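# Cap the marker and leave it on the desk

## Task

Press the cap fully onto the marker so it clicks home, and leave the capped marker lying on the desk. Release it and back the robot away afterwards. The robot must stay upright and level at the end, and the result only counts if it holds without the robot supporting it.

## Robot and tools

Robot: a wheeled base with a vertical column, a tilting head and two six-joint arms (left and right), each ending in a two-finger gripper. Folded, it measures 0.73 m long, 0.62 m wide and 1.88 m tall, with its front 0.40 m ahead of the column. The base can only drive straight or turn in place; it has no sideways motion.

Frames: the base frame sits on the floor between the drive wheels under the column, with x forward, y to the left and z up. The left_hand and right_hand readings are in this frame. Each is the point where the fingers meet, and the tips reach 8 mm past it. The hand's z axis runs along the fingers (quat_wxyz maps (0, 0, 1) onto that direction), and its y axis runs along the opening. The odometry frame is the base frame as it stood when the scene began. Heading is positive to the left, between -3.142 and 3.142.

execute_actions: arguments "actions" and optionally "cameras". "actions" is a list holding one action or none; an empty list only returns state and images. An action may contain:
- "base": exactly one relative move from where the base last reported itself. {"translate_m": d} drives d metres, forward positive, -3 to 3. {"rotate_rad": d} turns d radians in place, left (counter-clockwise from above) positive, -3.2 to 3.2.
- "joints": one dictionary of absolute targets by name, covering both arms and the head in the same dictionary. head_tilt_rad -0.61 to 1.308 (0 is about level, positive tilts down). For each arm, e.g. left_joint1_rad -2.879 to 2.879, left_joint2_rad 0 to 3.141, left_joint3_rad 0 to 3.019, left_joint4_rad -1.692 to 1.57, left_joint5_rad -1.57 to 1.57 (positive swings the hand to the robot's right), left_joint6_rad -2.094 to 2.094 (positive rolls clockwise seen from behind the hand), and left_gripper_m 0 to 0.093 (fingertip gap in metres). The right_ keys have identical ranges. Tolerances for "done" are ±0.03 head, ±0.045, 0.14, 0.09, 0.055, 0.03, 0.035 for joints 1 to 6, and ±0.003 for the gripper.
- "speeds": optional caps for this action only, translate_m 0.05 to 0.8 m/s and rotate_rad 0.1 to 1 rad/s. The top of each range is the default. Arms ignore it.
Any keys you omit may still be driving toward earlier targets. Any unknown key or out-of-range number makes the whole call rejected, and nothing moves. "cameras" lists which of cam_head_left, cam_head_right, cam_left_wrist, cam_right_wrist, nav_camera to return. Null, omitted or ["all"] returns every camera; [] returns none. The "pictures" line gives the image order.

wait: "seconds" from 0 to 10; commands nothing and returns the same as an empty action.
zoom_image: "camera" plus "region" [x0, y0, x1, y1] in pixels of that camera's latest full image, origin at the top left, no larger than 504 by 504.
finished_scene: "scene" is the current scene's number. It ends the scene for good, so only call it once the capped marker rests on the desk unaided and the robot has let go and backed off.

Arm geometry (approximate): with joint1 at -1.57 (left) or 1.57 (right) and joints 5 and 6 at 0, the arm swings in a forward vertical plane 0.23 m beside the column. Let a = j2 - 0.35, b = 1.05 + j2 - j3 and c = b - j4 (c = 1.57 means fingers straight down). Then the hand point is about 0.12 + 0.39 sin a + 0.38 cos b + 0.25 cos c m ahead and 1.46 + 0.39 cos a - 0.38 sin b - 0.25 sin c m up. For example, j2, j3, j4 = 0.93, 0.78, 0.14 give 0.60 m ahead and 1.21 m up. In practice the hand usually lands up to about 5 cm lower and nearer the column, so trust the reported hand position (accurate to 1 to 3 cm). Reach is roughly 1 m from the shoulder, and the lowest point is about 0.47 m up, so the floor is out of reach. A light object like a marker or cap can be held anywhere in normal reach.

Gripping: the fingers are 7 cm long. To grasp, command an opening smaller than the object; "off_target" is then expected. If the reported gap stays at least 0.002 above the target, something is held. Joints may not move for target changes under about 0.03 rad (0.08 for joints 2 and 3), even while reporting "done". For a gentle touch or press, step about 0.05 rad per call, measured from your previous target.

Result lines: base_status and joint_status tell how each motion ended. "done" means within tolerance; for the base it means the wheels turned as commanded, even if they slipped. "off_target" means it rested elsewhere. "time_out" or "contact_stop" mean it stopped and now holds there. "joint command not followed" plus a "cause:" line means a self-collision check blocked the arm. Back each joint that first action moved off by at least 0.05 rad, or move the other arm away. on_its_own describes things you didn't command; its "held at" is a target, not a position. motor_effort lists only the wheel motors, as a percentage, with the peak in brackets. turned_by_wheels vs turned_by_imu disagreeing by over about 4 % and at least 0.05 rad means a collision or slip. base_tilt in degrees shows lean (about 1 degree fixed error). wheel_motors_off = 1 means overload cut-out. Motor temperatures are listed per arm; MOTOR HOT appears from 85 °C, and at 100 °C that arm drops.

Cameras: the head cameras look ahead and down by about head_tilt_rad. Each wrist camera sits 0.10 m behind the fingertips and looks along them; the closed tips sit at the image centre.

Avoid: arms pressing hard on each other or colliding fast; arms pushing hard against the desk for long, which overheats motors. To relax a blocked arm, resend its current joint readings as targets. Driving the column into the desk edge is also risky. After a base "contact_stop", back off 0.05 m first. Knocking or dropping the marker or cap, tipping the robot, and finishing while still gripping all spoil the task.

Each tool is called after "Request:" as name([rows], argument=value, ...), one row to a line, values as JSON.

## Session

Request:
execute_actions(actions=[])

Scene clock: 0.00 s.
Motor temperatures (°C, as the motors report them): left_arm=[25 28 26 23 25 26] | right_arm=[24 30 24 22 24 23]
base_odometry: x=+0.000 y=+0.000 heading=+0.000 (m, m, rad; odometry frame)
turned_by_wheels: +0.000 (rad since the last result)
turned_by_imu: +0.000 (rad since the last result)
base_tilt: forward=-0.3 right=+0.7 (deg)
base_status: not commanded
joint_positions: head_tilt_rad=+0.869 left_joint1_rad=-1.603 left_joint2_rad=+0.911 left_joint3_rad=+0.400 left_joint4_rad=-0.900 left_joint5_rad=+0.010 left_joint6_rad=+0.106 left_gripper_m=+0.095 right_joint1_rad=+1.587 right_joint2_rad=+0.911 right_joint3_rad=+0.370 right_joint4_rad=-0.993 right_joint5_rad=-0.011 right_joint6_rad=-0.084 right_gripper_m=+0.095
joint_status: not commanded
wheel_motors_off: 0
motor_effort: left_wheel=+2 right_wheel=+3 (%)
left_hand: x=+0.1440 y=+0.2159 z=+1.2444 quat_wxyz=(+0.428, -0.059, -0.901, +0.036) (m; base frame)
right_hand: x=+0.1153 y=-0.2207 z=+1.2687 quat_wxyz=(+0.483, +0.041, -0.874, -0.029) (m; base frame)
pictures: cam_head_left, cam_head_right, cam_left_wrist, cam_right_wrist, nav_camera
camera_calibration (this result's frames):
cam_head_left: T_world_to_cam=[[-0.0550424, -0.996628, 0.0608446, -0.0433482], [-0.814475, 0.00956574, -0.58012, 0.936402], [0.577582, -0.0814876, -0.812255, 1.14189], [0, 0, 0, 1]] pos_world=[0.100756, 0.0408903, 1.47337]
cam_head_right: T_world_to_cam=[[-0.0795058, -0.992745, 0.0902047, -0.152787], [-0.811276, 0.0118587, -0.584543, 0.939242], [0.579232, -0.119655, -0.806333, 1.13316], [0, 0, 0, 1]] pos_world=[0.0934732, -0.0272277, 1.47652]
cam_left_wrist: T_world_to_cam=[[-0.0724271, -0.990515, 0.11677, 0.0780429], [-0.0474169, 0.120365, 0.991597, -1.25214], [-0.996246, 0.0662816, -0.0556848, 0.318938], [0, 0, 0, 1]] pos_world=[0.26402, 0.206876, 1.25026]
cam_right_wrist: T_world_to_cam=[[0.0428263, -0.994547, -0.0950861, -0.104074], [0.0728792, -0.09181, 0.993106, -1.2823], [-0.996421, -0.0494608, 0.0685499, 0.140485], [0, 0, 0, 1]] pos_world=[0.237892, -0.214286, 1.25393]
Images, in order (width x height): cam_head_left 896x504, cam_head_right 896x504, cam_left_wrist 896x504, cam_right_wrist 896x504, nav_camera 896x504.

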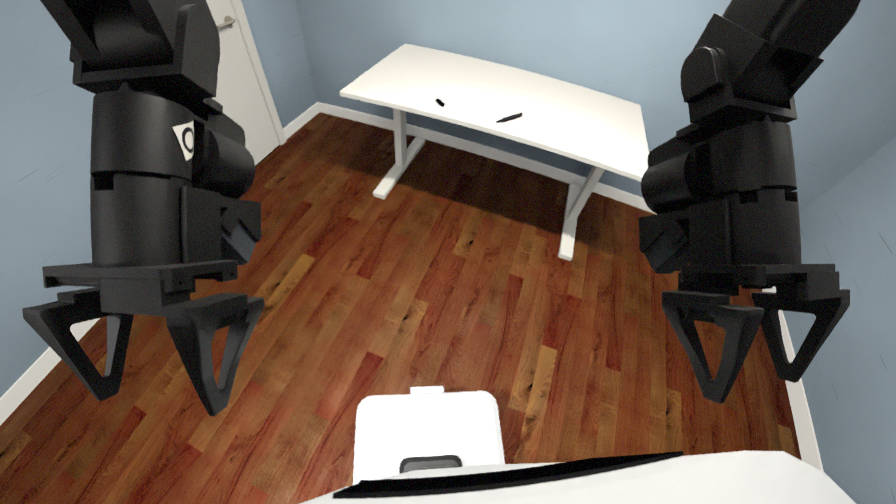

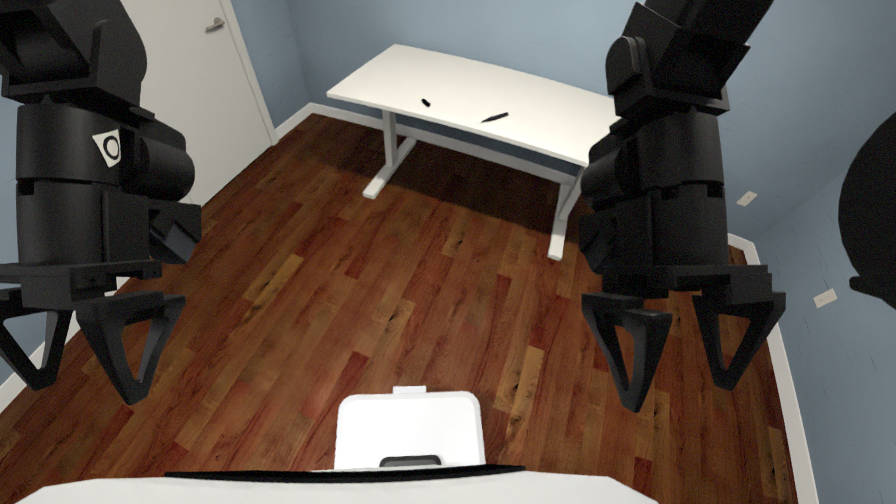

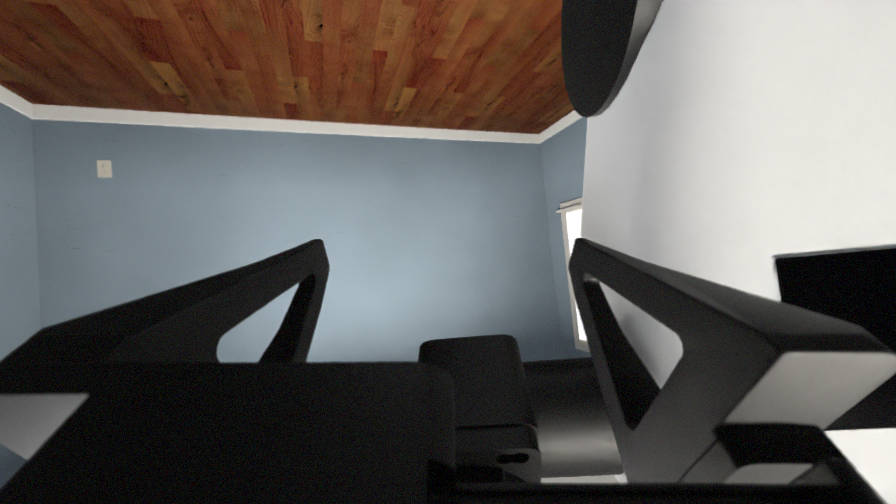

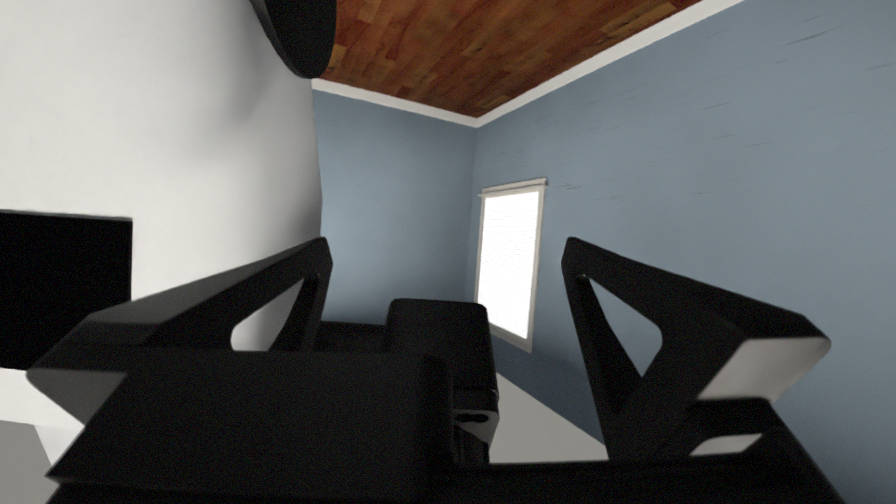

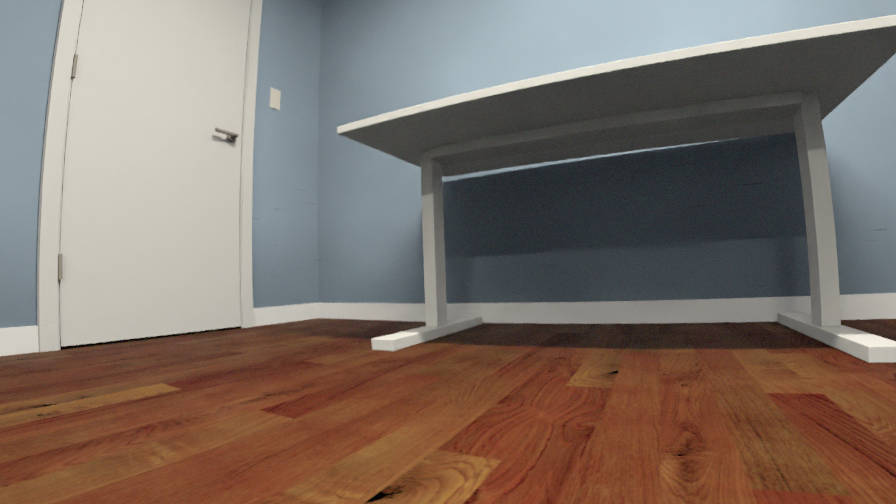

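Request:
execute_actions([
  {"base":{"translate_m":0.85},"joints":{"head_tilt_rad":1.05}},
], cameras=[])

Request:
execute_actions([
  {"base":{"rotate_rad":-0.38},"joints":{"left_joint1_rad":-1.57,"left_joint2_rad":1.7,"left_joint3_rad":1.45,"left_joint4_rad":-0.27,"left_joint5_rad":0,"left_joint6_rad":0,"right_joint1_rad":1.57,"right_joint2_rad":1.7,"right_joint3_rad":1.45,"right_joint4_rad":-0.27,"right_joint5_rad":0,"right_joint6_rad":0}},
])

Scene clock: 13.30 s.
Motor temperatures (°C, as the motors report them): left_arm=[25 28 26 24 25 26] | right_arm=[24 30 24 22 24 23]
base_odometry: x=+0.850 y=+0.000 heading=+0.001 (m, m, rad; odometry frame)
turned_by_wheels: +0.001 (rad since the last result)
turned_by_imu: +0.001 (rad since the last result)
base_tilt: forward=-0.4 right=+0.7 (deg)
base_status: done
joint_positions: head_tilt_rad=+1.050 left_joint1_rad=-1.603 left_joint2_rad=+0.911 left_joint3_rad=+0.402 left_joint4_rad=-0.900 left_joint5_rad=+0.010 left_joint6_rad=+0.106 left_gripper_m=+0.095 right_joint1_rad=+1.587 right_joint2_rad=+0.911 right_joint3_rad=+0.372 right_joint4_rad=-0.993 right_joint5_rad=-0.011 right_joint6_rad=-0.084 right_gripper_m=+0.095
joint_status: all done
wheel_motors_off: 0
motor_effort: left_wheel=+1(38) right_wheel=-1(42) (%)
left_hand: x=+0.1453 y=+0.2159 z=+1.2439 quat_wxyz=(+0.427, -0.059, -0.902, +0.036) (m; base frame)
right_hand: x=+0.1163 y=-0.2207 z=+1.2682 quat_wxyz=(+0.482, +0.041, -0.875, -0.029) (m; base frame)
pictures: none
No camera images: the call's "cameras" was empty. Leave "cameras" out to get every camera's image.

Scene clock: 14.97 s.
Motor temperatures (°C, as the motors report them): left_arm=[25 28 26 24 25 26] | right_arm=[24 30 24 22 24 23]
base_odometry: x=+0.850 y=+0.000 heading=-0.378 (m, m, rad; odometry frame)
turned_by_wheels: -0.379 (rad since the last result)
turned_by_imu: -0.378 (rad since the last result)
base_tilt: forward=-0.4 right=+0.5 (deg)
base_status: done
joint_positions: head_tilt_rad=+1.050 left_joint1_rad=-1.571 left_joint2_rad=+1.691 left_joint3_rad=+1.450 left_joint4_rad=-0.275 left_joint5_rad=+0.001 left_joint6_rad=+0.010 left_gripper_m=+0.095 right_joint1_rad=+1.568 right_joint2_rad=+1.699 right_joint3_rad=+1.444 right_joint4_rad=-0.278 right_joint5_rad=-0.001 right_joint6_rad=-0.011 right_gripper_m=+0.095
joint_status: all done
wheel_motors_off: 0
motor_effort: left_wheel=+0(37) right_wheel=-2(45) (%)
left_hand: x=+0.6072 y=+0.2238 z=+0.9296 quat_wxyz=(-0.004, -0.005, -1.000, +0.001) (m; base frame)
right_hand: x=+0.5985 y=-0.2270 z=+0.9252 quat_wxyz=(+0.005, +0.005, -1.000, +0.000) (m; base frame)
pictures: cam_head_left, cam_head_right, cam_left_wrist, cam_right_wrist, nav_camera
camera_calibration (this result's frames):
cam_head_left: T_world_to_cam=[[-0.0432021, -0.996628, 0.0697518, -0.0576572], [-0.905528, 0.00956574, -0.424179, 0.700805], [0.422081, -0.0814876, -0.902888, 1.28924], [0, 0, 0, 1]] pos_world=[0.0879449, 0.0408903, 1.46533]
cam_head_right: T_world_to_cam=[[-0.0619862, -0.992745, 0.103033, -0.173418], [-0.903177, 0.0118587, -0.429105, 0.704462], [0.42477, -0.119655, -0.897359, 1.28107], [0, 0, 0, 1]] pos_world=[0.0813467, -0.0272277, 1.46973]
cam_left_wrist: T_world_to_cam=[[-0.00863795, -0.999952, 0.0046878, 0.223773], [-0.810778, 0.00974757, 0.585273, -0.0530226], [-0.58529, 0.00125479, -0.810823, 1.22927], [0, 0, 0, 1]] pos_world=[0.678421, 0.222737, 1.0267]
cam_right_wrist: T_world_to_cam=[[0.0134926, -0.999907, -0.00194874, -0.233537], [-0.80069, -0.0119717, 0.59896, -0.0713714], [-0.598928, -0.0065212, -0.800777, 1.22132], [0, 0, 0, 1]] pos_world=[0.677487, -0.226405, 1.0203]
Images, in order (width x height): cam_head_left 896x504, cam_head_right 896x504, cam_left_wrist 896x504, cam_right_wrist 896x504, nav_camera 896x504.

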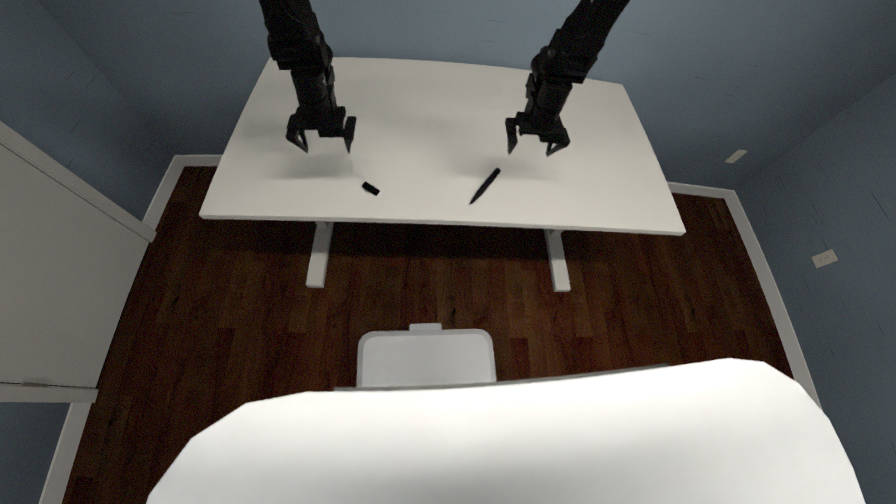

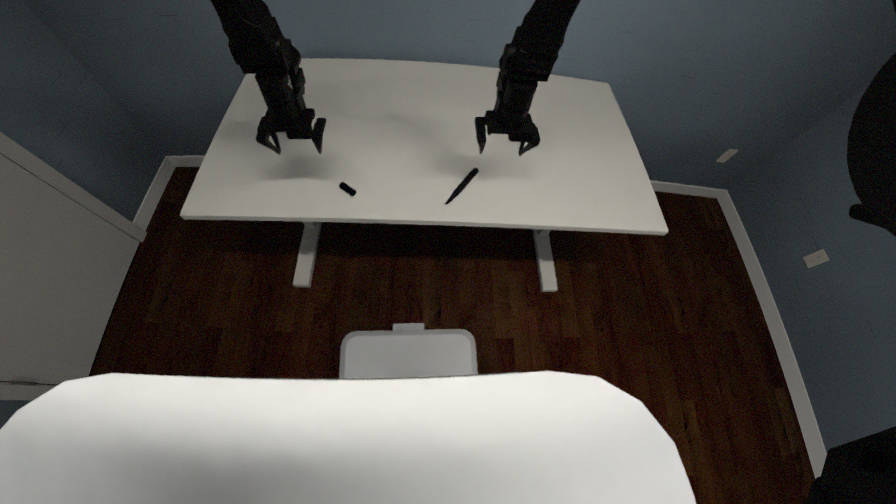

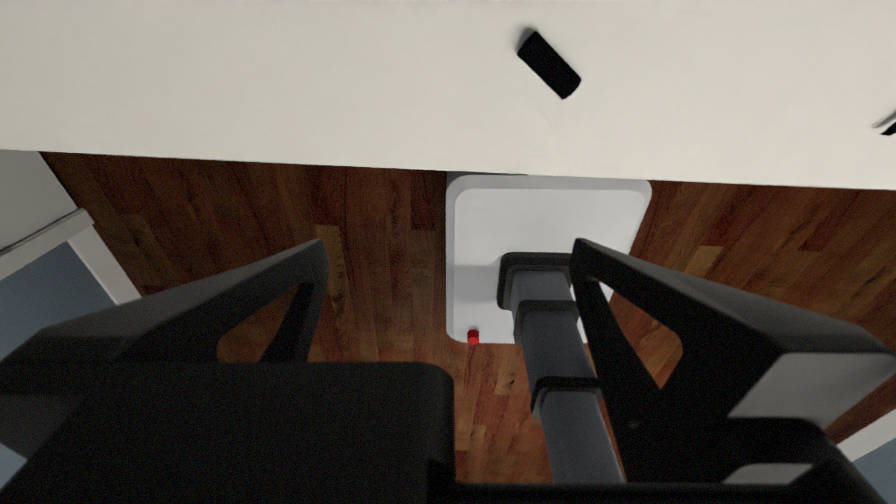

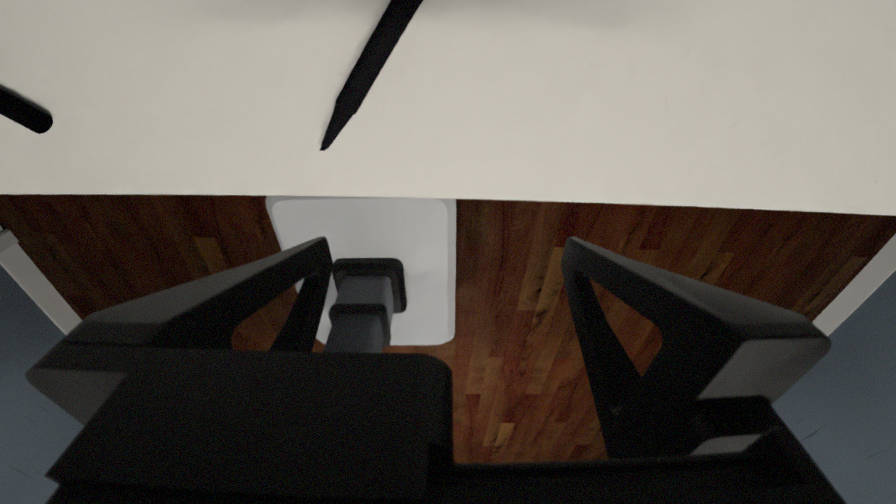

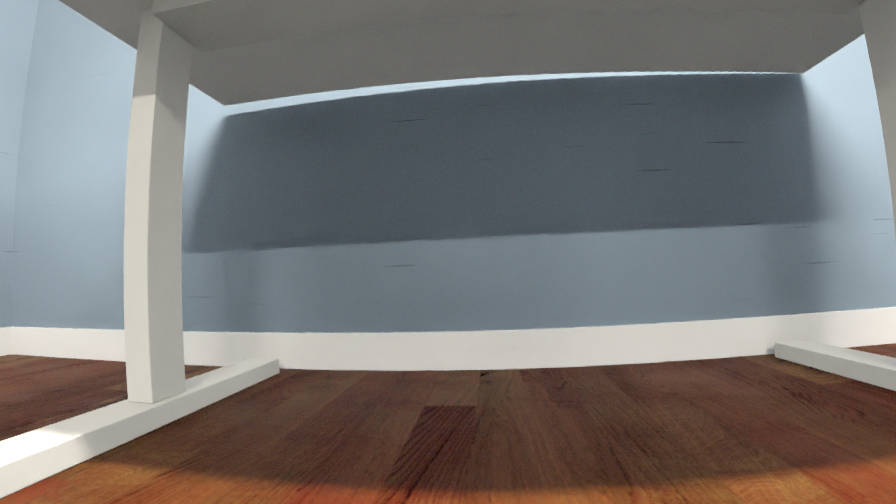

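Request:
zoom_image(camera="cam_right_wrist", region=[0,70,90,150])

Request:
zoom_image(camera="cam_left_wrist", region=[500,15,600,110])

Region (0, 70, 90, 150) of cam_right_wrist's 896x504 image, scaled by 5.600, with more detail than that image has.

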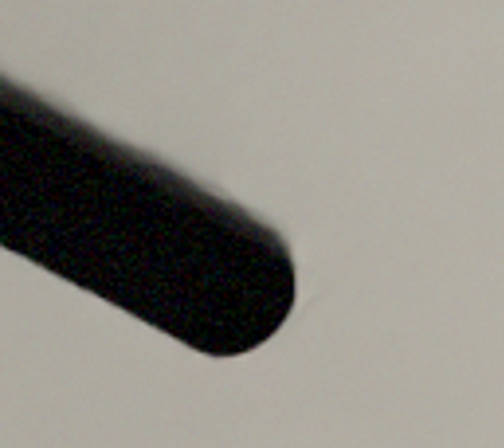

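Region (500, 15, 600, 110) of cam_left_wrist's 896x504 image, scaled by 5.040, with more detail than that image has; it fills the top 479 rows of this view, and the rest is white.

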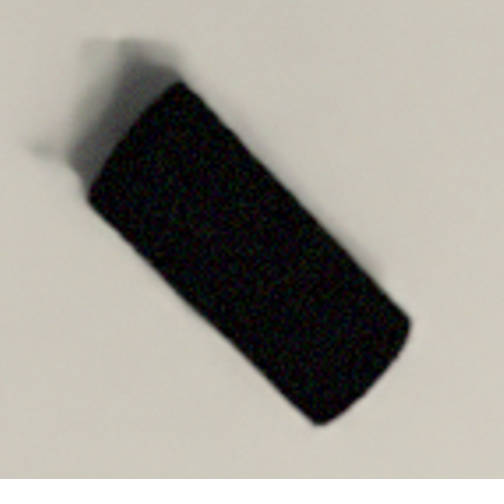

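Request:
execute_actions([
  {"base":{"translate_m":0.1},"joints":{"left_joint1_rad":-1.66,"left_joint2_rad":2.06,"left_joint3_rad":1.667,"left_joint4_rad":-0.12,"left_joint6_rad":-0.92,"right_joint1_rad":1.615,"right_joint2_rad":2.07,"right_joint3_rad":1.745,"right_joint4_rad":-0.187,"right_joint6_rad":0.7,"left_gripper_m":0.07,"right_gripper_m":0.07}},
], cameras=["cam_left_wrist","cam_right_wrist"])

Scene clock: 45.37 s.
Motor temperatures (°C, as the motors report them): left_arm=[25 30 26 24 25 26] | right_arm=[24 32 25 22 24 23]
base_odometry: x=+0.943 y=-0.037 heading=-0.379 (m, m, rad; odometry frame)
turned_by_wheels: -0.001 (rad since the last result)
turned_by_imu: +0.000 (rad since the last result)
base_tilt: forward=-0.4 right=+0.6 (deg)
base_status: done
joint_positions: head_tilt_rad=+1.050 left_joint1_rad=-1.669 left_joint2_rad=+2.076 left_joint3_rad=+1.661 left_joint4_rad=-0.123 left_joint5_rad=+0.000 left_joint6_rad=-0.909 left_gripper_m=+0.070 right_joint1_rad=+1.618 right_joint2_rad=+2.083 right_joint3_rad=+1.743 right_joint4_rad=-0.191 right_joint5_rad=+0.000 right_joint6_rad=+0.687 right_gripper_m=+0.070
joint_status: all done
wheel_motors_off: 0
motor_effort: left_wheel=-1(47) right_wheel=+2(43) (%)
left_hand: x=+0.5395 y=+0.1439 z=+0.7732 quat_wxyz=(+0.025, +0.416, -0.908, +0.035) (m; base frame)
right_hand: x=+0.5707 y=-0.1859 z=+0.7719 quat_wxyz=(+0.011, -0.326, -0.945, -0.018) (m; base frame)
pictures: cam_left_wrist, cam_right_wrist
camera_calibration (this result's frames):
cam_left_wrist: T_world_to_cam=[[0.758692, -0.649904, 0.0448434, -0.35137], [-0.516742, -0.558464, 0.648919, -0.1417], [-0.396692, -0.515502, -0.759535, 0.995872], [0, 0, 0, 1]] pos_world=[0.588414, 0.205883, 0.864108]
cam_right_wrist: T_world_to_cam=[[-0.613548, -0.789081, -0.0301575, 0.226503], [-0.632852, 0.468513, 0.616437, -0.0213087], [-0.472289, 0.397299, -0.786827, 1.07417], [0, 0, 0, 1]] pos_world=[0.632802, -0.238052, 0.865149]
Images, in order (width x height): cam_left_wrist 896x504, cam_right_wrist 896x504.

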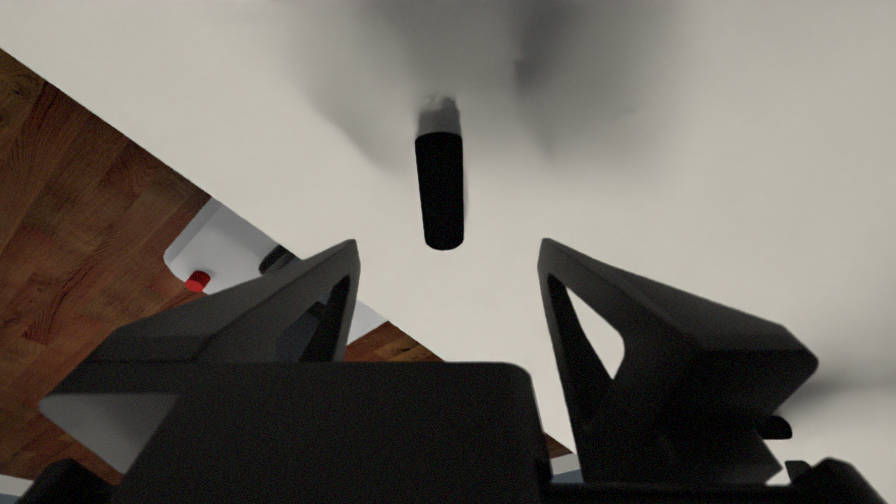

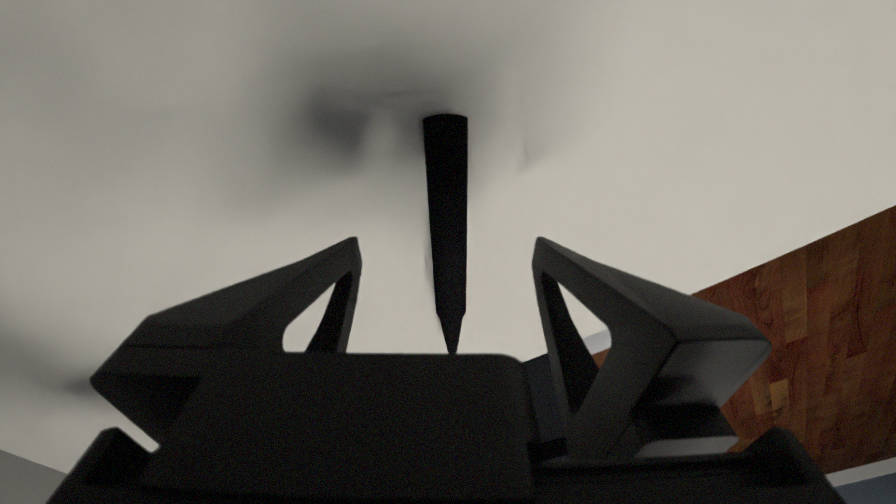

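Request:
execute_actions([
  {"joints":{"left_joint1_rad":-1.64,"left_joint2_rad":2.195,"left_joint3_rad":1.805,"left_joint4_rad":-0.13,"right_joint2_rad":2.205,"right_joint3_rad":1.885}},
], cameras=["cam_left_wrist","cam_right_wrist"])

Request:
zoom_image(camera="cam_left_wrist", region=[370,150,530,300])

Scene clock: 52.00 s.
Motor temperatures (°C, as the motors report them): left_arm=[25 30 26 23 25 26] | right_arm=[24 32 25 22 24 23]
base_odometry: x=+0.943 y=-0.037 heading=-0.380 (m, m, rad; odometry frame)
turned_by_wheels: +0.000 (rad since the last result)
turned_by_imu: +0.001 (rad since the last result)
base_tilt: forward=-0.4 right=+0.7 (deg)
base_status: not commanded
joint_positions: head_tilt_rad=+1.050 left_joint1_rad=-1.645 left_joint2_rad=+2.186 left_joint3_rad=+1.802 left_joint4_rad=-0.124 left_joint5_rad=+0.000 left_joint6_rad=-0.909 left_gripper_m=+0.070 right_joint1_rad=+1.618 right_joint2_rad=+2.200 right_joint3_rad=+1.880 right_joint4_rad=-0.191 right_joint5_rad=+0.000 right_joint6_rad=+0.687 right_gripper_m=+0.070
joint_status: all done
wheel_motors_off: 0
motor_effort: left_wheel=-1(1) right_wheel=+3(3) (%)
left_hand: x=+0.5507 y=+0.1604 z=+0.7320 quat_wxyz=(+0.007, +0.422, -0.906, +0.032) (m; base frame)
right_hand: x=+0.5727 y=-0.1841 z=+0.7295 quat_wxyz=(+0.001, -0.326, -0.945, -0.021) (m; base frame)
pictures: cam_left_wrist, cam_right_wrist
camera_calibration (this result's frames):
cam_left_wrist: T_world_to_cam=[[0.766264, -0.640137, 0.0553636, -0.360753], [-0.527833, -0.578009, 0.622332, -0.0712741], [-0.366377, -0.506093, -0.780793, 0.974928], [0, 0, 0, 1]] pos_world=[0.596002, 0.221276, 0.825546]
cam_right_wrist: T_world_to_cam=[[-0.613469, -0.788577, -0.0424422, 0.23687], [-0.644341, 0.46874, 0.604241, 0.0207995], [-0.456596, 0.39803, -0.795671, 1.03862], [0, 0, 0, 1]] pos_world=[0.632945, -0.236363, 0.823887]
Images, in order (width x height): cam_left_wrist 896x504, cam_right_wrist 896x504.

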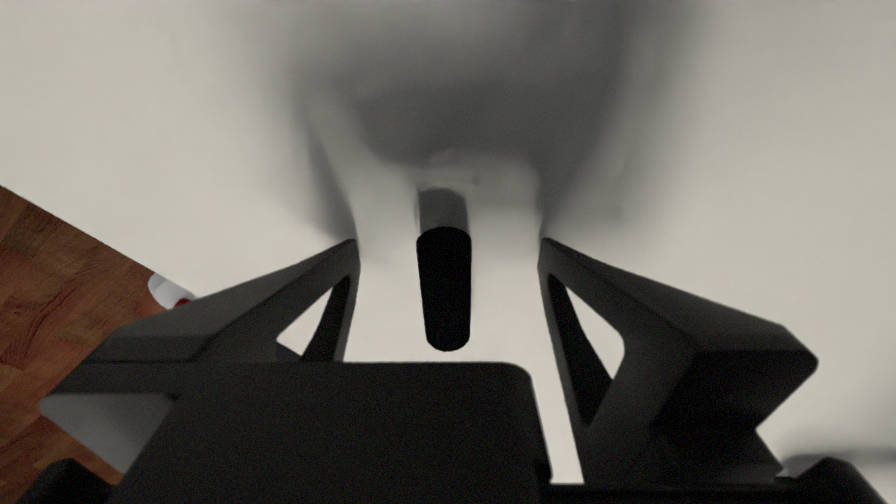

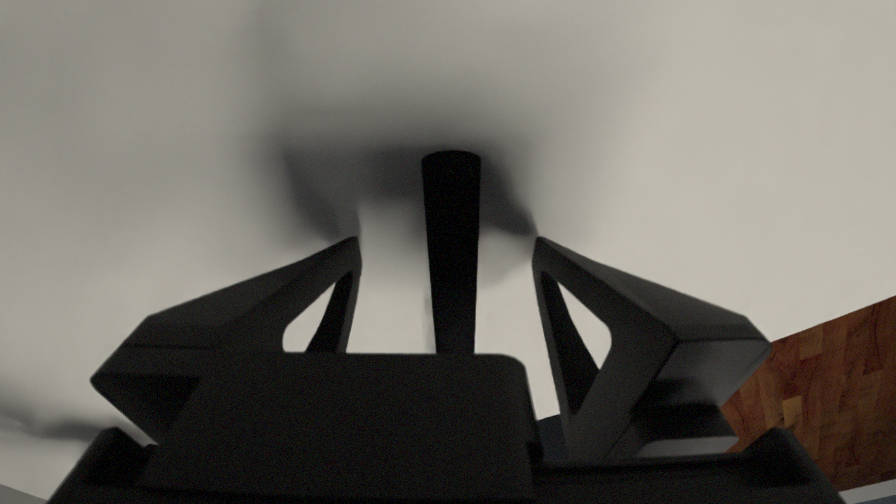

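Region (370, 150, 530, 300) of cam_left_wrist's 896x504 image, scaled by 3.150, with more detail than that image has; it fills the top 472 rows of this view, and the rest is white.

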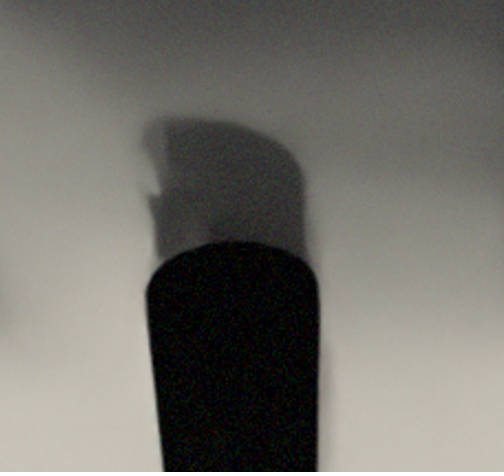

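Request:
execute_actions([
  {"joints":{"left_joint2_rad":2.225,"left_joint1_rad":-1.665,"right_joint2_rad":2.22}},
], cameras=[])

Request:
execute_actions([
  {"joints":{"left_gripper_m":0,"right_gripper_m":0}},
], cameras=["cam_left_wrist"])

Request:
execute_actions([
  {"joints":{"left_joint2_rad":2.14,"right_joint2_rad":2.14}},
], cameras=[])

Request:
execute_actions([
  {"joints":{"left_joint1_rad":-1.72,"left_joint5_rad":-0.05,"left_joint6_rad":-1.655,"right_joint1_rad":1.68,"right_joint5_rad":0.055,"right_joint6_rad":1.63}},
], cameras=["cam_head_left"])

Request:
zoom_image(camera="cam_head_left", region=[360,160,500,240])

Scene clock: 61.20 s.
Motor temperatures (°C, as the motors report them): left_arm=[25 30 26 23 25 26] | right_arm=[24 32 25 22 24 23]
base_odometry: x=+0.943 y=-0.037 heading=-0.380 (m, m, rad; odometry frame)
turned_by_wheels: +0.000 (rad since the last result)
turned_by_imu: +0.001 (rad since the last result)
base_tilt: forward=-0.3 right=+0.6 (deg)
base_status: not commanded
joint_positions: head_tilt_rad=+1.050 left_joint1_rad=-1.651 left_joint2_rad=+2.194 left_joint3_rad=+1.803 left_joint4_rad=-0.124 left_joint5_rad=-0.005 left_joint6_rad=-0.909 left_gripper_m=+0.070 right_joint1_rad=+1.618 right_joint2_rad=+2.200 right_joint3_rad=+1.880 right_joint4_rad=-0.191 right_joint5_rad=+0.000 right_joint6_rad=+0.687 right_gripper_m=+0.070
joint_status: all done
wheel_motors_off: 0
motor_effort: left_wheel=-1(1) right_wheel=+3(3) (%)
left_hand: x=+0.5449 y=+0.1563 z=+0.7289 quat_wxyz=(+0.011, +0.421, -0.907, +0.031) (m; base frame)
right_hand: x=+0.5727 y=-0.1841 z=+0.7295 quat_wxyz=(+0.001, -0.326, -0.945, -0.021) (m; base frame)
pictures: none
No camera images: the call's "cameras" was empty. Leave "cameras" out to get every camera's image.

Scene clock: 61.87 s.
Motor temperatures (°C, as the motors report them): left_arm=[25 30 26 23 25 26] | right_arm=[24 32 25 22 24 23]
base_odometry: x=+0.943 y=-0.037 heading=-0.380 (m, m, rad; odometry frame)
turned_by_wheels: +0.000 (rad since the last result)
turned_by_imu: +0.000 (rad since the last result)
base_tilt: forward=-0.3 right=+0.7 (deg)
base_status: not commanded
joint_positions: head_tilt_rad=+1.050 left_joint1_rad=-1.651 left_joint2_rad=+2.195 left_joint3_rad=+1.802 left_joint4_rad=-0.126 left_joint5_rad=-0.004 left_joint6_rad=-0.909 left_gripper_m=+0.018 right_joint1_rad=+1.618 right_joint2_rad=+2.200 right_joint3_rad=+1.880 right_joint4_rad=-0.191 right_joint5_rad=+0.000 right_joint6_rad=+0.687 right_gripper_m=+0.017
joint_status: left_gripper_m off_target (ended at +0.018, target +0.000); right_gripper_m off_target (ended at +0.017, target +0.000)
wheel_motors_off: 0
motor_effort: left_wheel=-1(1) right_wheel=+3(3) (%)
left_hand: x=+0.5434 y=+0.1557 z=+0.7286 quat_wxyz=(+0.012, +0.421, -0.907, +0.031) (m; base frame)
right_hand: x=+0.5727 y=-0.1841 z=+0.7295 quat_wxyz=(+0.001, -0.326, -0.945, -0.021) (m; base frame)
pictures: cam_left_wrist
camera_calibration (this result's frames):
cam_left_wrist: T_world_to_cam=[[0.764911, -0.642353, 0.0479008, -0.351446], [-0.522709, -0.57554, 0.628911, -0.0836295], [-0.376414, -0.506099, -0.776, 0.969191], [0, 0, 0, 1]] pos_world=[0.589928, 0.216622, 0.821523]
Images, in order (width x height): cam_left_wrist 896x504.

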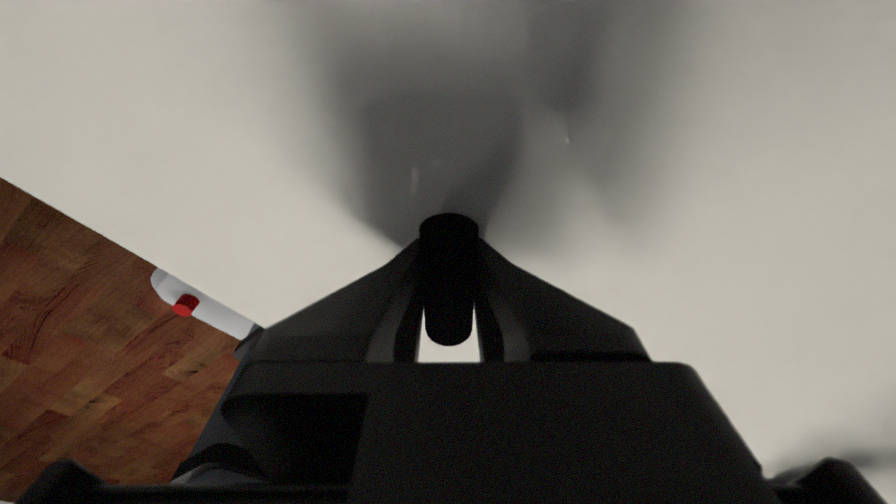

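Scene clock: 62.73 s.
Motor temperatures (°C, as the motors report them): left_arm=[25 30 26 23 25 26] | right_arm=[24 32 25 22 24 23]
base_odometry: x=+0.943 y=-0.037 heading=-0.380 (m, m, rad; odometry frame)
turned_by_wheels: +0.000 (rad since the last result)
turned_by_imu: +0.000 (rad since the last result)
base_tilt: forward=-0.2 right=+0.6 (deg)
base_status: not commanded
joint_positions: head_tilt_rad=+1.050 left_joint1_rad=-1.653 left_joint2_rad=+2.147 left_joint3_rad=+1.801 left_joint4_rad=-0.126 left_joint5_rad=-0.003 left_joint6_rad=-0.909 left_gripper_m=+0.018 right_joint1_rad=+1.618 right_joint2_rad=+2.145 right_joint3_rad=+1.880 right_joint4_rad=-0.191 right_joint5_rad=+0.000 right_joint6_rad=+0.687 right_gripper_m=+0.017
joint_status: all done
wheel_motors_off: 0
motor_effort: left_wheel=-1(1) right_wheel=+2(3) (%)
left_hand: x=+0.5767 y=+0.1544 z=+0.7493 quat_wxyz=(-0.008, +0.421, -0.906, +0.042) (m; base frame)
right_hand: x=+0.6125 y=-0.1842 z=+0.7556 quat_wxyz=(-0.025, -0.326, -0.944, -0.031) (m; base frame)
pictures: none
No camera images: the call's "cameras" was empty. Leave "cameras" out to get every camera's image.

Scene clock: 64.13 s.
Motor temperatures (°C, as the motors report them): left_arm=[25 30 26 23 25 26] | right_arm=[24 32 25 22 24 23]
base_odometry: x=+0.943 y=-0.037 heading=-0.380 (m, m, rad; odometry frame)
turned_by_wheels: +0.000 (rad since the last result)
turned_by_imu: +0.000 (rad since the last result)
base_tilt: forward=-0.4 right=+0.6 (deg)
base_status: not commanded
joint_positions: head_tilt_rad=+1.050 left_joint1_rad=-1.730 left_joint2_rad=+2.147 left_joint3_rad=+1.801 left_joint4_rad=-0.126 left_joint5_rad=-0.049 left_joint6_rad=-1.644 left_gripper_m=+0.018 right_joint1_rad=+1.690 right_joint2_rad=+2.145 right_joint3_rad=+1.880 right_joint4_rad=-0.191 right_joint5_rad=+0.055 right_joint6_rad=+1.617 right_gripper_m=+0.017
joint_status: all done
wheel_motors_off: 0
motor_effort: left_wheel=-1(1) right_wheel=+3(3) (%)
left_hand: x=+0.5733 y=+0.0958 z=+0.7554 quat_wxyz=(+0.016, +0.706, -0.707, +0.050) (m; base frame)
right_hand: x=+0.6105 y=-0.1312 z=+0.7594 quat_wxyz=(-0.006, -0.704, -0.709, -0.042) (m; base frame)
pictures: cam_head_left
camera_calibration (this result's frames):
cam_head_left: T_world_to_cam=[[-0.0431827, -0.996628, 0.0697638, -0.0576767], [-0.905646, 0.00956574, -0.423926, 0.700423], [0.42183, -0.0814876, -0.903006, 1.28943], [0, 0, 0, 1]] pos_world=[0.0879241, 0.0408903, 1.46532]
Images, in order (width x height): cam_head_left 896x504.

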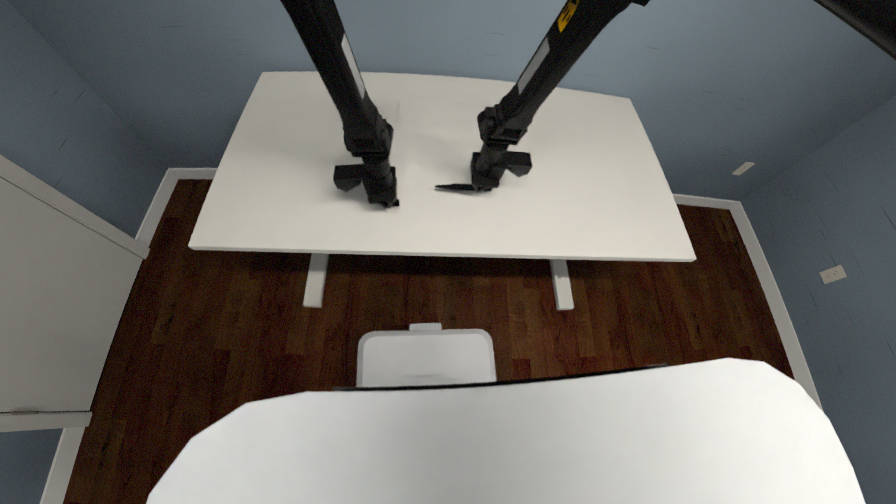

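Region (360, 160, 500, 240) of cam_head_left's 896x504 image, scaled by 3.600, with more detail than that image has; it fills the top 288 rows of this view, and the rest is white.

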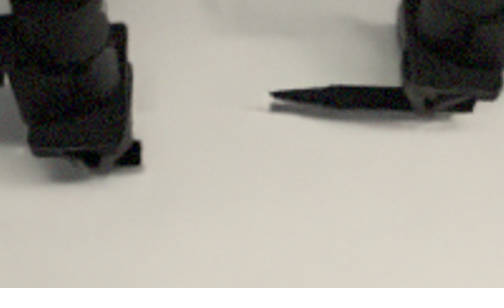

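Request:
execute_actions([
  {"joints":{"right_joint1_rad":1.76,"right_joint5_rad":0.12,"right_joint6_rad":1.67,"right_joint2_rad":2.17,"right_joint3_rad":1.775,"right_joint4_rad":-0.07}},
], cameras=[])

Request:
execute_actions([
  {"joints":{"right_joint2_rad":2.235,"right_joint4_rad":-0.04,"left_joint2_rad":2.225,"left_joint4_rad":-0.09}},
], cameras=[])

Request:
execute_actions([
  {"joints":{"left_gripper_m":0.025,"right_gripper_m":0.025}},
], cameras=[])

Request:
execute_actions([
  {"joints":{"left_gripper_m":0,"right_gripper_m":0}},
], cameras=["cam_head_left"])

Request:
zoom_image(camera="cam_head_left", region=[375,190,475,240])

Scene clock: 77.37 s.
Motor temperatures (°C, as the motors report them): left_arm=[25 30 26 23 25 26] | right_arm=[24 32 25 22 24 23]
base_odometry: x=+0.943 y=-0.037 heading=-0.380 (m, m, rad; odometry frame)
turned_by_wheels: +0.000 (rad since the last result)
turned_by_imu: +0.001 (rad since the last result)
base_tilt: forward=-0.4 right=+0.7 (deg)
base_status: not commanded
joint_positions: head_tilt_rad=+1.050 left_joint1_rad=-1.730 left_joint2_rad=+2.147 left_joint3_rad=+1.801 left_joint4_rad=-0.126 left_joint5_rad=-0.049 left_joint6_rad=-1.644 left_gripper_m=+0.018 right_joint1_rad=+1.770 right_joint2_rad=+2.171 right_joint3_rad=+1.775 right_joint4_rad=-0.083 right_joint5_rad=+0.120 right_joint6_rad=+1.657 right_gripper_m=+0.017
joint_status: all done
wheel_motors_off: 0
motor_effort: left_wheel=-1(2) right_wheel=+3(3) (%)
left_hand: x=+0.5733 y=+0.0958 z=+0.7554 quat_wxyz=(+0.016, +0.706, -0.707, +0.050) (m; base frame)
right_hand: x=+0.5497 y=-0.0751 z=+0.7476 quat_wxyz=(+0.003, -0.704, -0.709, -0.037) (m; base frame)
pictures: none
No camera images: the call's "cameras" was empty. Leave "cameras" out to get every camera's image.

Scene clock: 78.17 s.
Motor temperatures (°C, as the motors report them): left_arm=[25 30 26 23 25 26] | right_arm=[24 32 25 22 24 23]
base_odometry: x=+0.943 y=-0.037 heading=-0.380 (m, m, rad; odometry frame)
turned_by_wheels: +0.000 (rad since the last result)
turned_by_imu: +0.000 (rad since the last result)
base_tilt: forward=-0.3 right=+0.7 (deg)
base_status: not commanded
joint_positions: head_tilt_rad=+1.050 left_joint1_rad=-1.730 left_joint2_rad=+2.207 left_joint3_rad=+1.804 left_joint4_rad=-0.095 left_joint5_rad=-0.049 left_joint6_rad=-1.644 left_gripper_m=+0.018 right_joint1_rad=+1.770 right_joint2_rad=+2.214 right_joint3_rad=+1.773 right_joint4_rad=-0.046 right_joint5_rad=+0.121 right_joint6_rad=+1.658 right_gripper_m=+0.017
joint_status: all done
wheel_motors_off: 0
motor_effort: left_wheel=-1(2) right_wheel=+3(4) (%)
left_hand: x=+0.5402 y=+0.0950 z=+0.7299 quat_wxyz=(+0.023, +0.705, -0.708, +0.041) (m; base frame)
right_hand: x=+0.5256 y=-0.0746 z=+0.7296 quat_wxyz=(+0.005, -0.704, -0.709, -0.033) (m; base frame)
pictures: none
No camera images: the call's "cameras" was empty. Leave "cameras" out to get every camera's image.

Scene clock: 78.67 s.
Motor temperatures (°C, as the motors report them): left_arm=[25 30 26 23 25 26] | right_arm=[24 32 25 22 24 23]
base_odometry: x=+0.943 y=-0.037 heading=-0.380 (m, m, rad; odometry frame)
turned_by_wheels: +0.000 (rad since the last result)
turned_by_imu: +0.000 (rad since the last result)
base_tilt: forward=-0.3 right=+0.6 (deg)
base_status: not commanded
joint_positions: head_tilt_rad=+1.050 left_joint1_rad=-1.730 left_joint2_rad=+2.207 left_joint3_rad=+1.804 left_joint4_rad=-0.095 left_joint5_rad=-0.049 left_joint6_rad=-1.644 left_gripper_m=+0.025 right_joint1_rad=+1.769 right_joint2_rad=+2.217 right_joint3_rad=+1.773 right_joint4_rad=-0.046 right_joint5_rad=+0.121 right_joint6_rad=+1.658 right_gripper_m=+0.025
joint_status: all done
wheel_motors_off: 0
motor_effort: left_wheel=-2(2) right_wheel=+3(3) (%)
left_hand: x=+0.5402 y=+0.0950 z=+0.7299 quat_wxyz=(+0.023, +0.705, -0.708, +0.041) (m; base frame)
right_hand: x=+0.5237 y=-0.0752 z=+0.7284 quat_wxyz=(+0.006, -0.704, -0.709, -0.032) (m; base frame)
pictures: none
No camera images: the call's "cameras" was empty. Leave "cameras" out to get every camera's image.

Scene clock: 79.17 s.
Motor temperatures (°C, as the motors report them): left_arm=[25 30 26 23 25 26] | right_arm=[24 32 25 22 24 23]
base_odometry: x=+0.943 y=-0.037 heading=-0.380 (m, m, rad; odometry frame)
turned_by_wheels: +0.000 (rad since the last result)
turned_by_imu: +0.000 (rad since the last result)
base_tilt: forward=-0.4 right=+0.6 (deg)
base_status: not commanded
joint_positions: head_tilt_rad=+1.050 left_joint1_rad=-1.730 left_joint2_rad=+2.207 left_joint3_rad=+1.804 left_joint4_rad=-0.095 left_joint5_rad=-0.049 left_joint6_rad=-1.644 left_gripper_m=+0.019 right_joint1_rad=+1.769 right_joint2_rad=+2.217 right_joint3_rad=+1.773 right_joint4_rad=-0.046 right_joint5_rad=+0.121 right_joint6_rad=+1.658 right_gripper_m=+0.018
joint_status: left_gripper_m off_target (ended at +0.019, target +0.000); right_gripper_m off_target (ended at +0.018, target +0.000)
wheel_motors_off: 0
motor_effort: left_wheel=-2(2) right_wheel=+3(3) (%)
left_hand: x=+0.5402 y=+0.0950 z=+0.7299 quat_wxyz=(+0.023, +0.705, -0.708, +0.041) (m; base frame)
right_hand: x=+0.5237 y=-0.0752 z=+0.7284 quat_wxyz=(+0.006, -0.704, -0.709, -0.032) (m; base frame)
pictures: cam_head_left
camera_calibration (this result's frames):
cam_head_left: T_world_to_cam=[[-0.0431827, -0.996628, 0.0697638, -0.0576767], [-0.905646, 0.00956574, -0.423926, 0.700423], [0.42183, -0.0814876, -0.903006, 1.28943], [0, 0, 0, 1]] pos_world=[0.0879241, 0.0408903, 1.46532]
Images, in order (width x height): cam_head_left 896x504.

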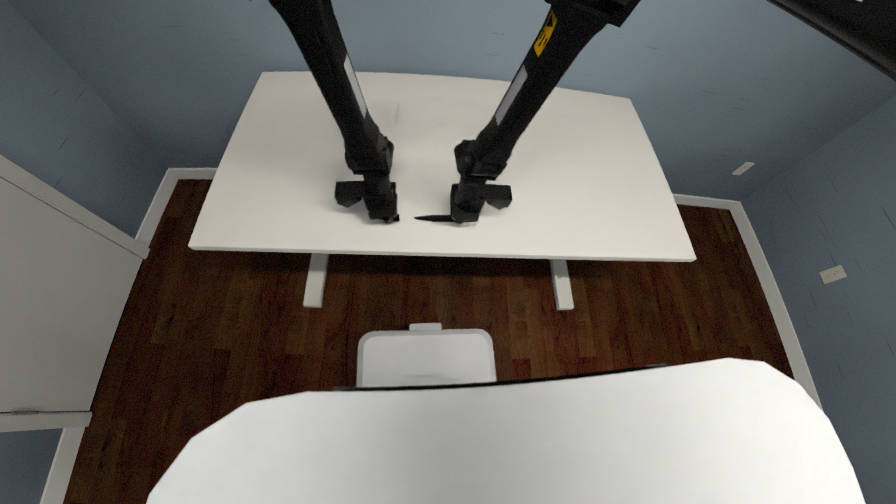

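Region (375, 190, 475, 240) of cam_head_left's 896x504 image, scaled by 5.040, with more detail than that image has.

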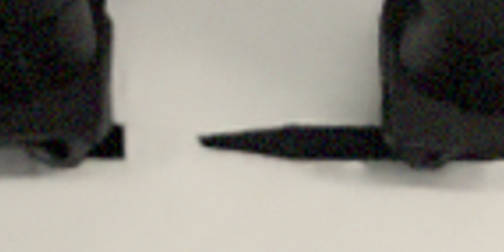

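Request:
execute_actions([
  {"joints":{"left_joint1_rad":-1.785,"left_joint6_rad":-1.68,"left_joint2_rad":2.23,"right_joint2_rad":2.22}},
], cameras=["cam_head_left"])

Request:
zoom_image(camera="cam_head_left", region=[375,190,475,240])

Scene clock: 84.50 s.
Motor temperatures (°C, as the motors report them): left_arm=[25 30 26 23 25 26] | right_arm=[24 32 24 22 24 23]
base_odometry: x=+0.943 y=-0.037 heading=-0.380 (m, m, rad; odometry frame)
turned_by_wheels: +0.000 (rad since the last result)
turned_by_imu: +0.001 (rad since the last result)
base_tilt: forward=-0.5 right=+0.7 (deg)
base_status: not commanded
joint_positions: head_tilt_rad=+1.050 left_joint1_rad=-1.782 left_joint2_rad=+2.209 left_joint3_rad=+1.804 left_joint4_rad=-0.095 left_joint5_rad=-0.053 left_joint6_rad=-1.670 left_gripper_m=+0.019 right_joint1_rad=+1.766 right_joint2_rad=+2.217 right_joint3_rad=+1.773 right_joint4_rad=-0.046 right_joint5_rad=+0.122 right_joint6_rad=+1.658 right_gripper_m=+0.018
joint_status: all done
wheel_motors_off: 0
motor_effort: left_wheel=-2(2) right_wheel=+3(4) (%)
left_hand: x=+0.5350 y=+0.0514 z=+0.7359 quat_wxyz=(+0.039, +0.704, -0.707, +0.054) (m; base frame)
right_hand: x=+0.5240 y=-0.0785 z=+0.7279 quat_wxyz=(+0.005, -0.705, -0.708, -0.031) (m; base frame)
pictures: cam_head_left
camera_calibration (this result's frames):
cam_head_left: T_world_to_cam=[[-0.0431827, -0.996628, 0.0697638, -0.0576767], [-0.905646, 0.00956574, -0.423926, 0.700423], [0.42183, -0.0814876, -0.903006, 1.28943], [0, 0, 0, 1]] pos_world=[0.0879241, 0.0408903, 1.46532]
Images, in order (width x height): cam_head_left 896x504.

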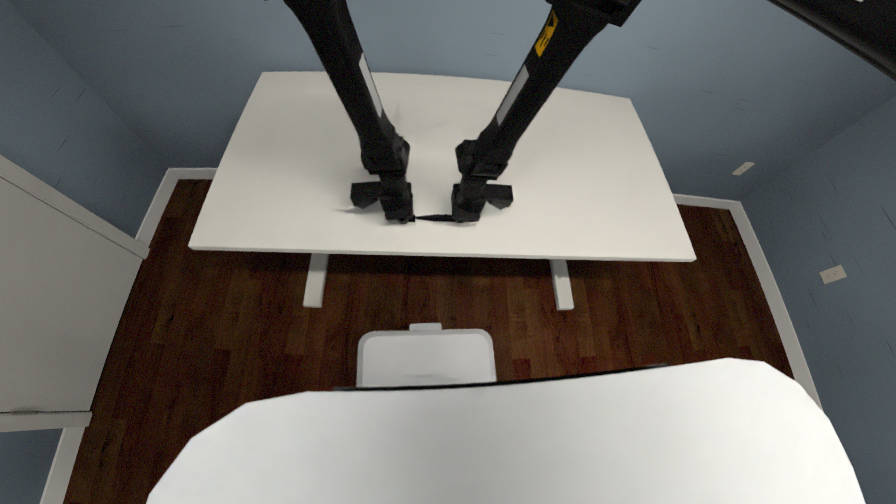

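Region (375, 190, 475, 240) of cam_head_left's 896x504 image, scaled by 5.040, with more detail than that image has.

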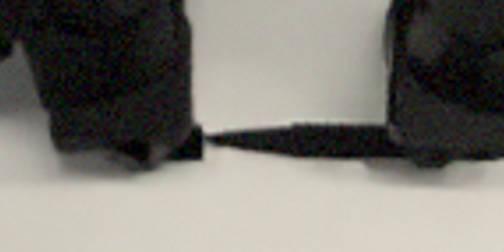

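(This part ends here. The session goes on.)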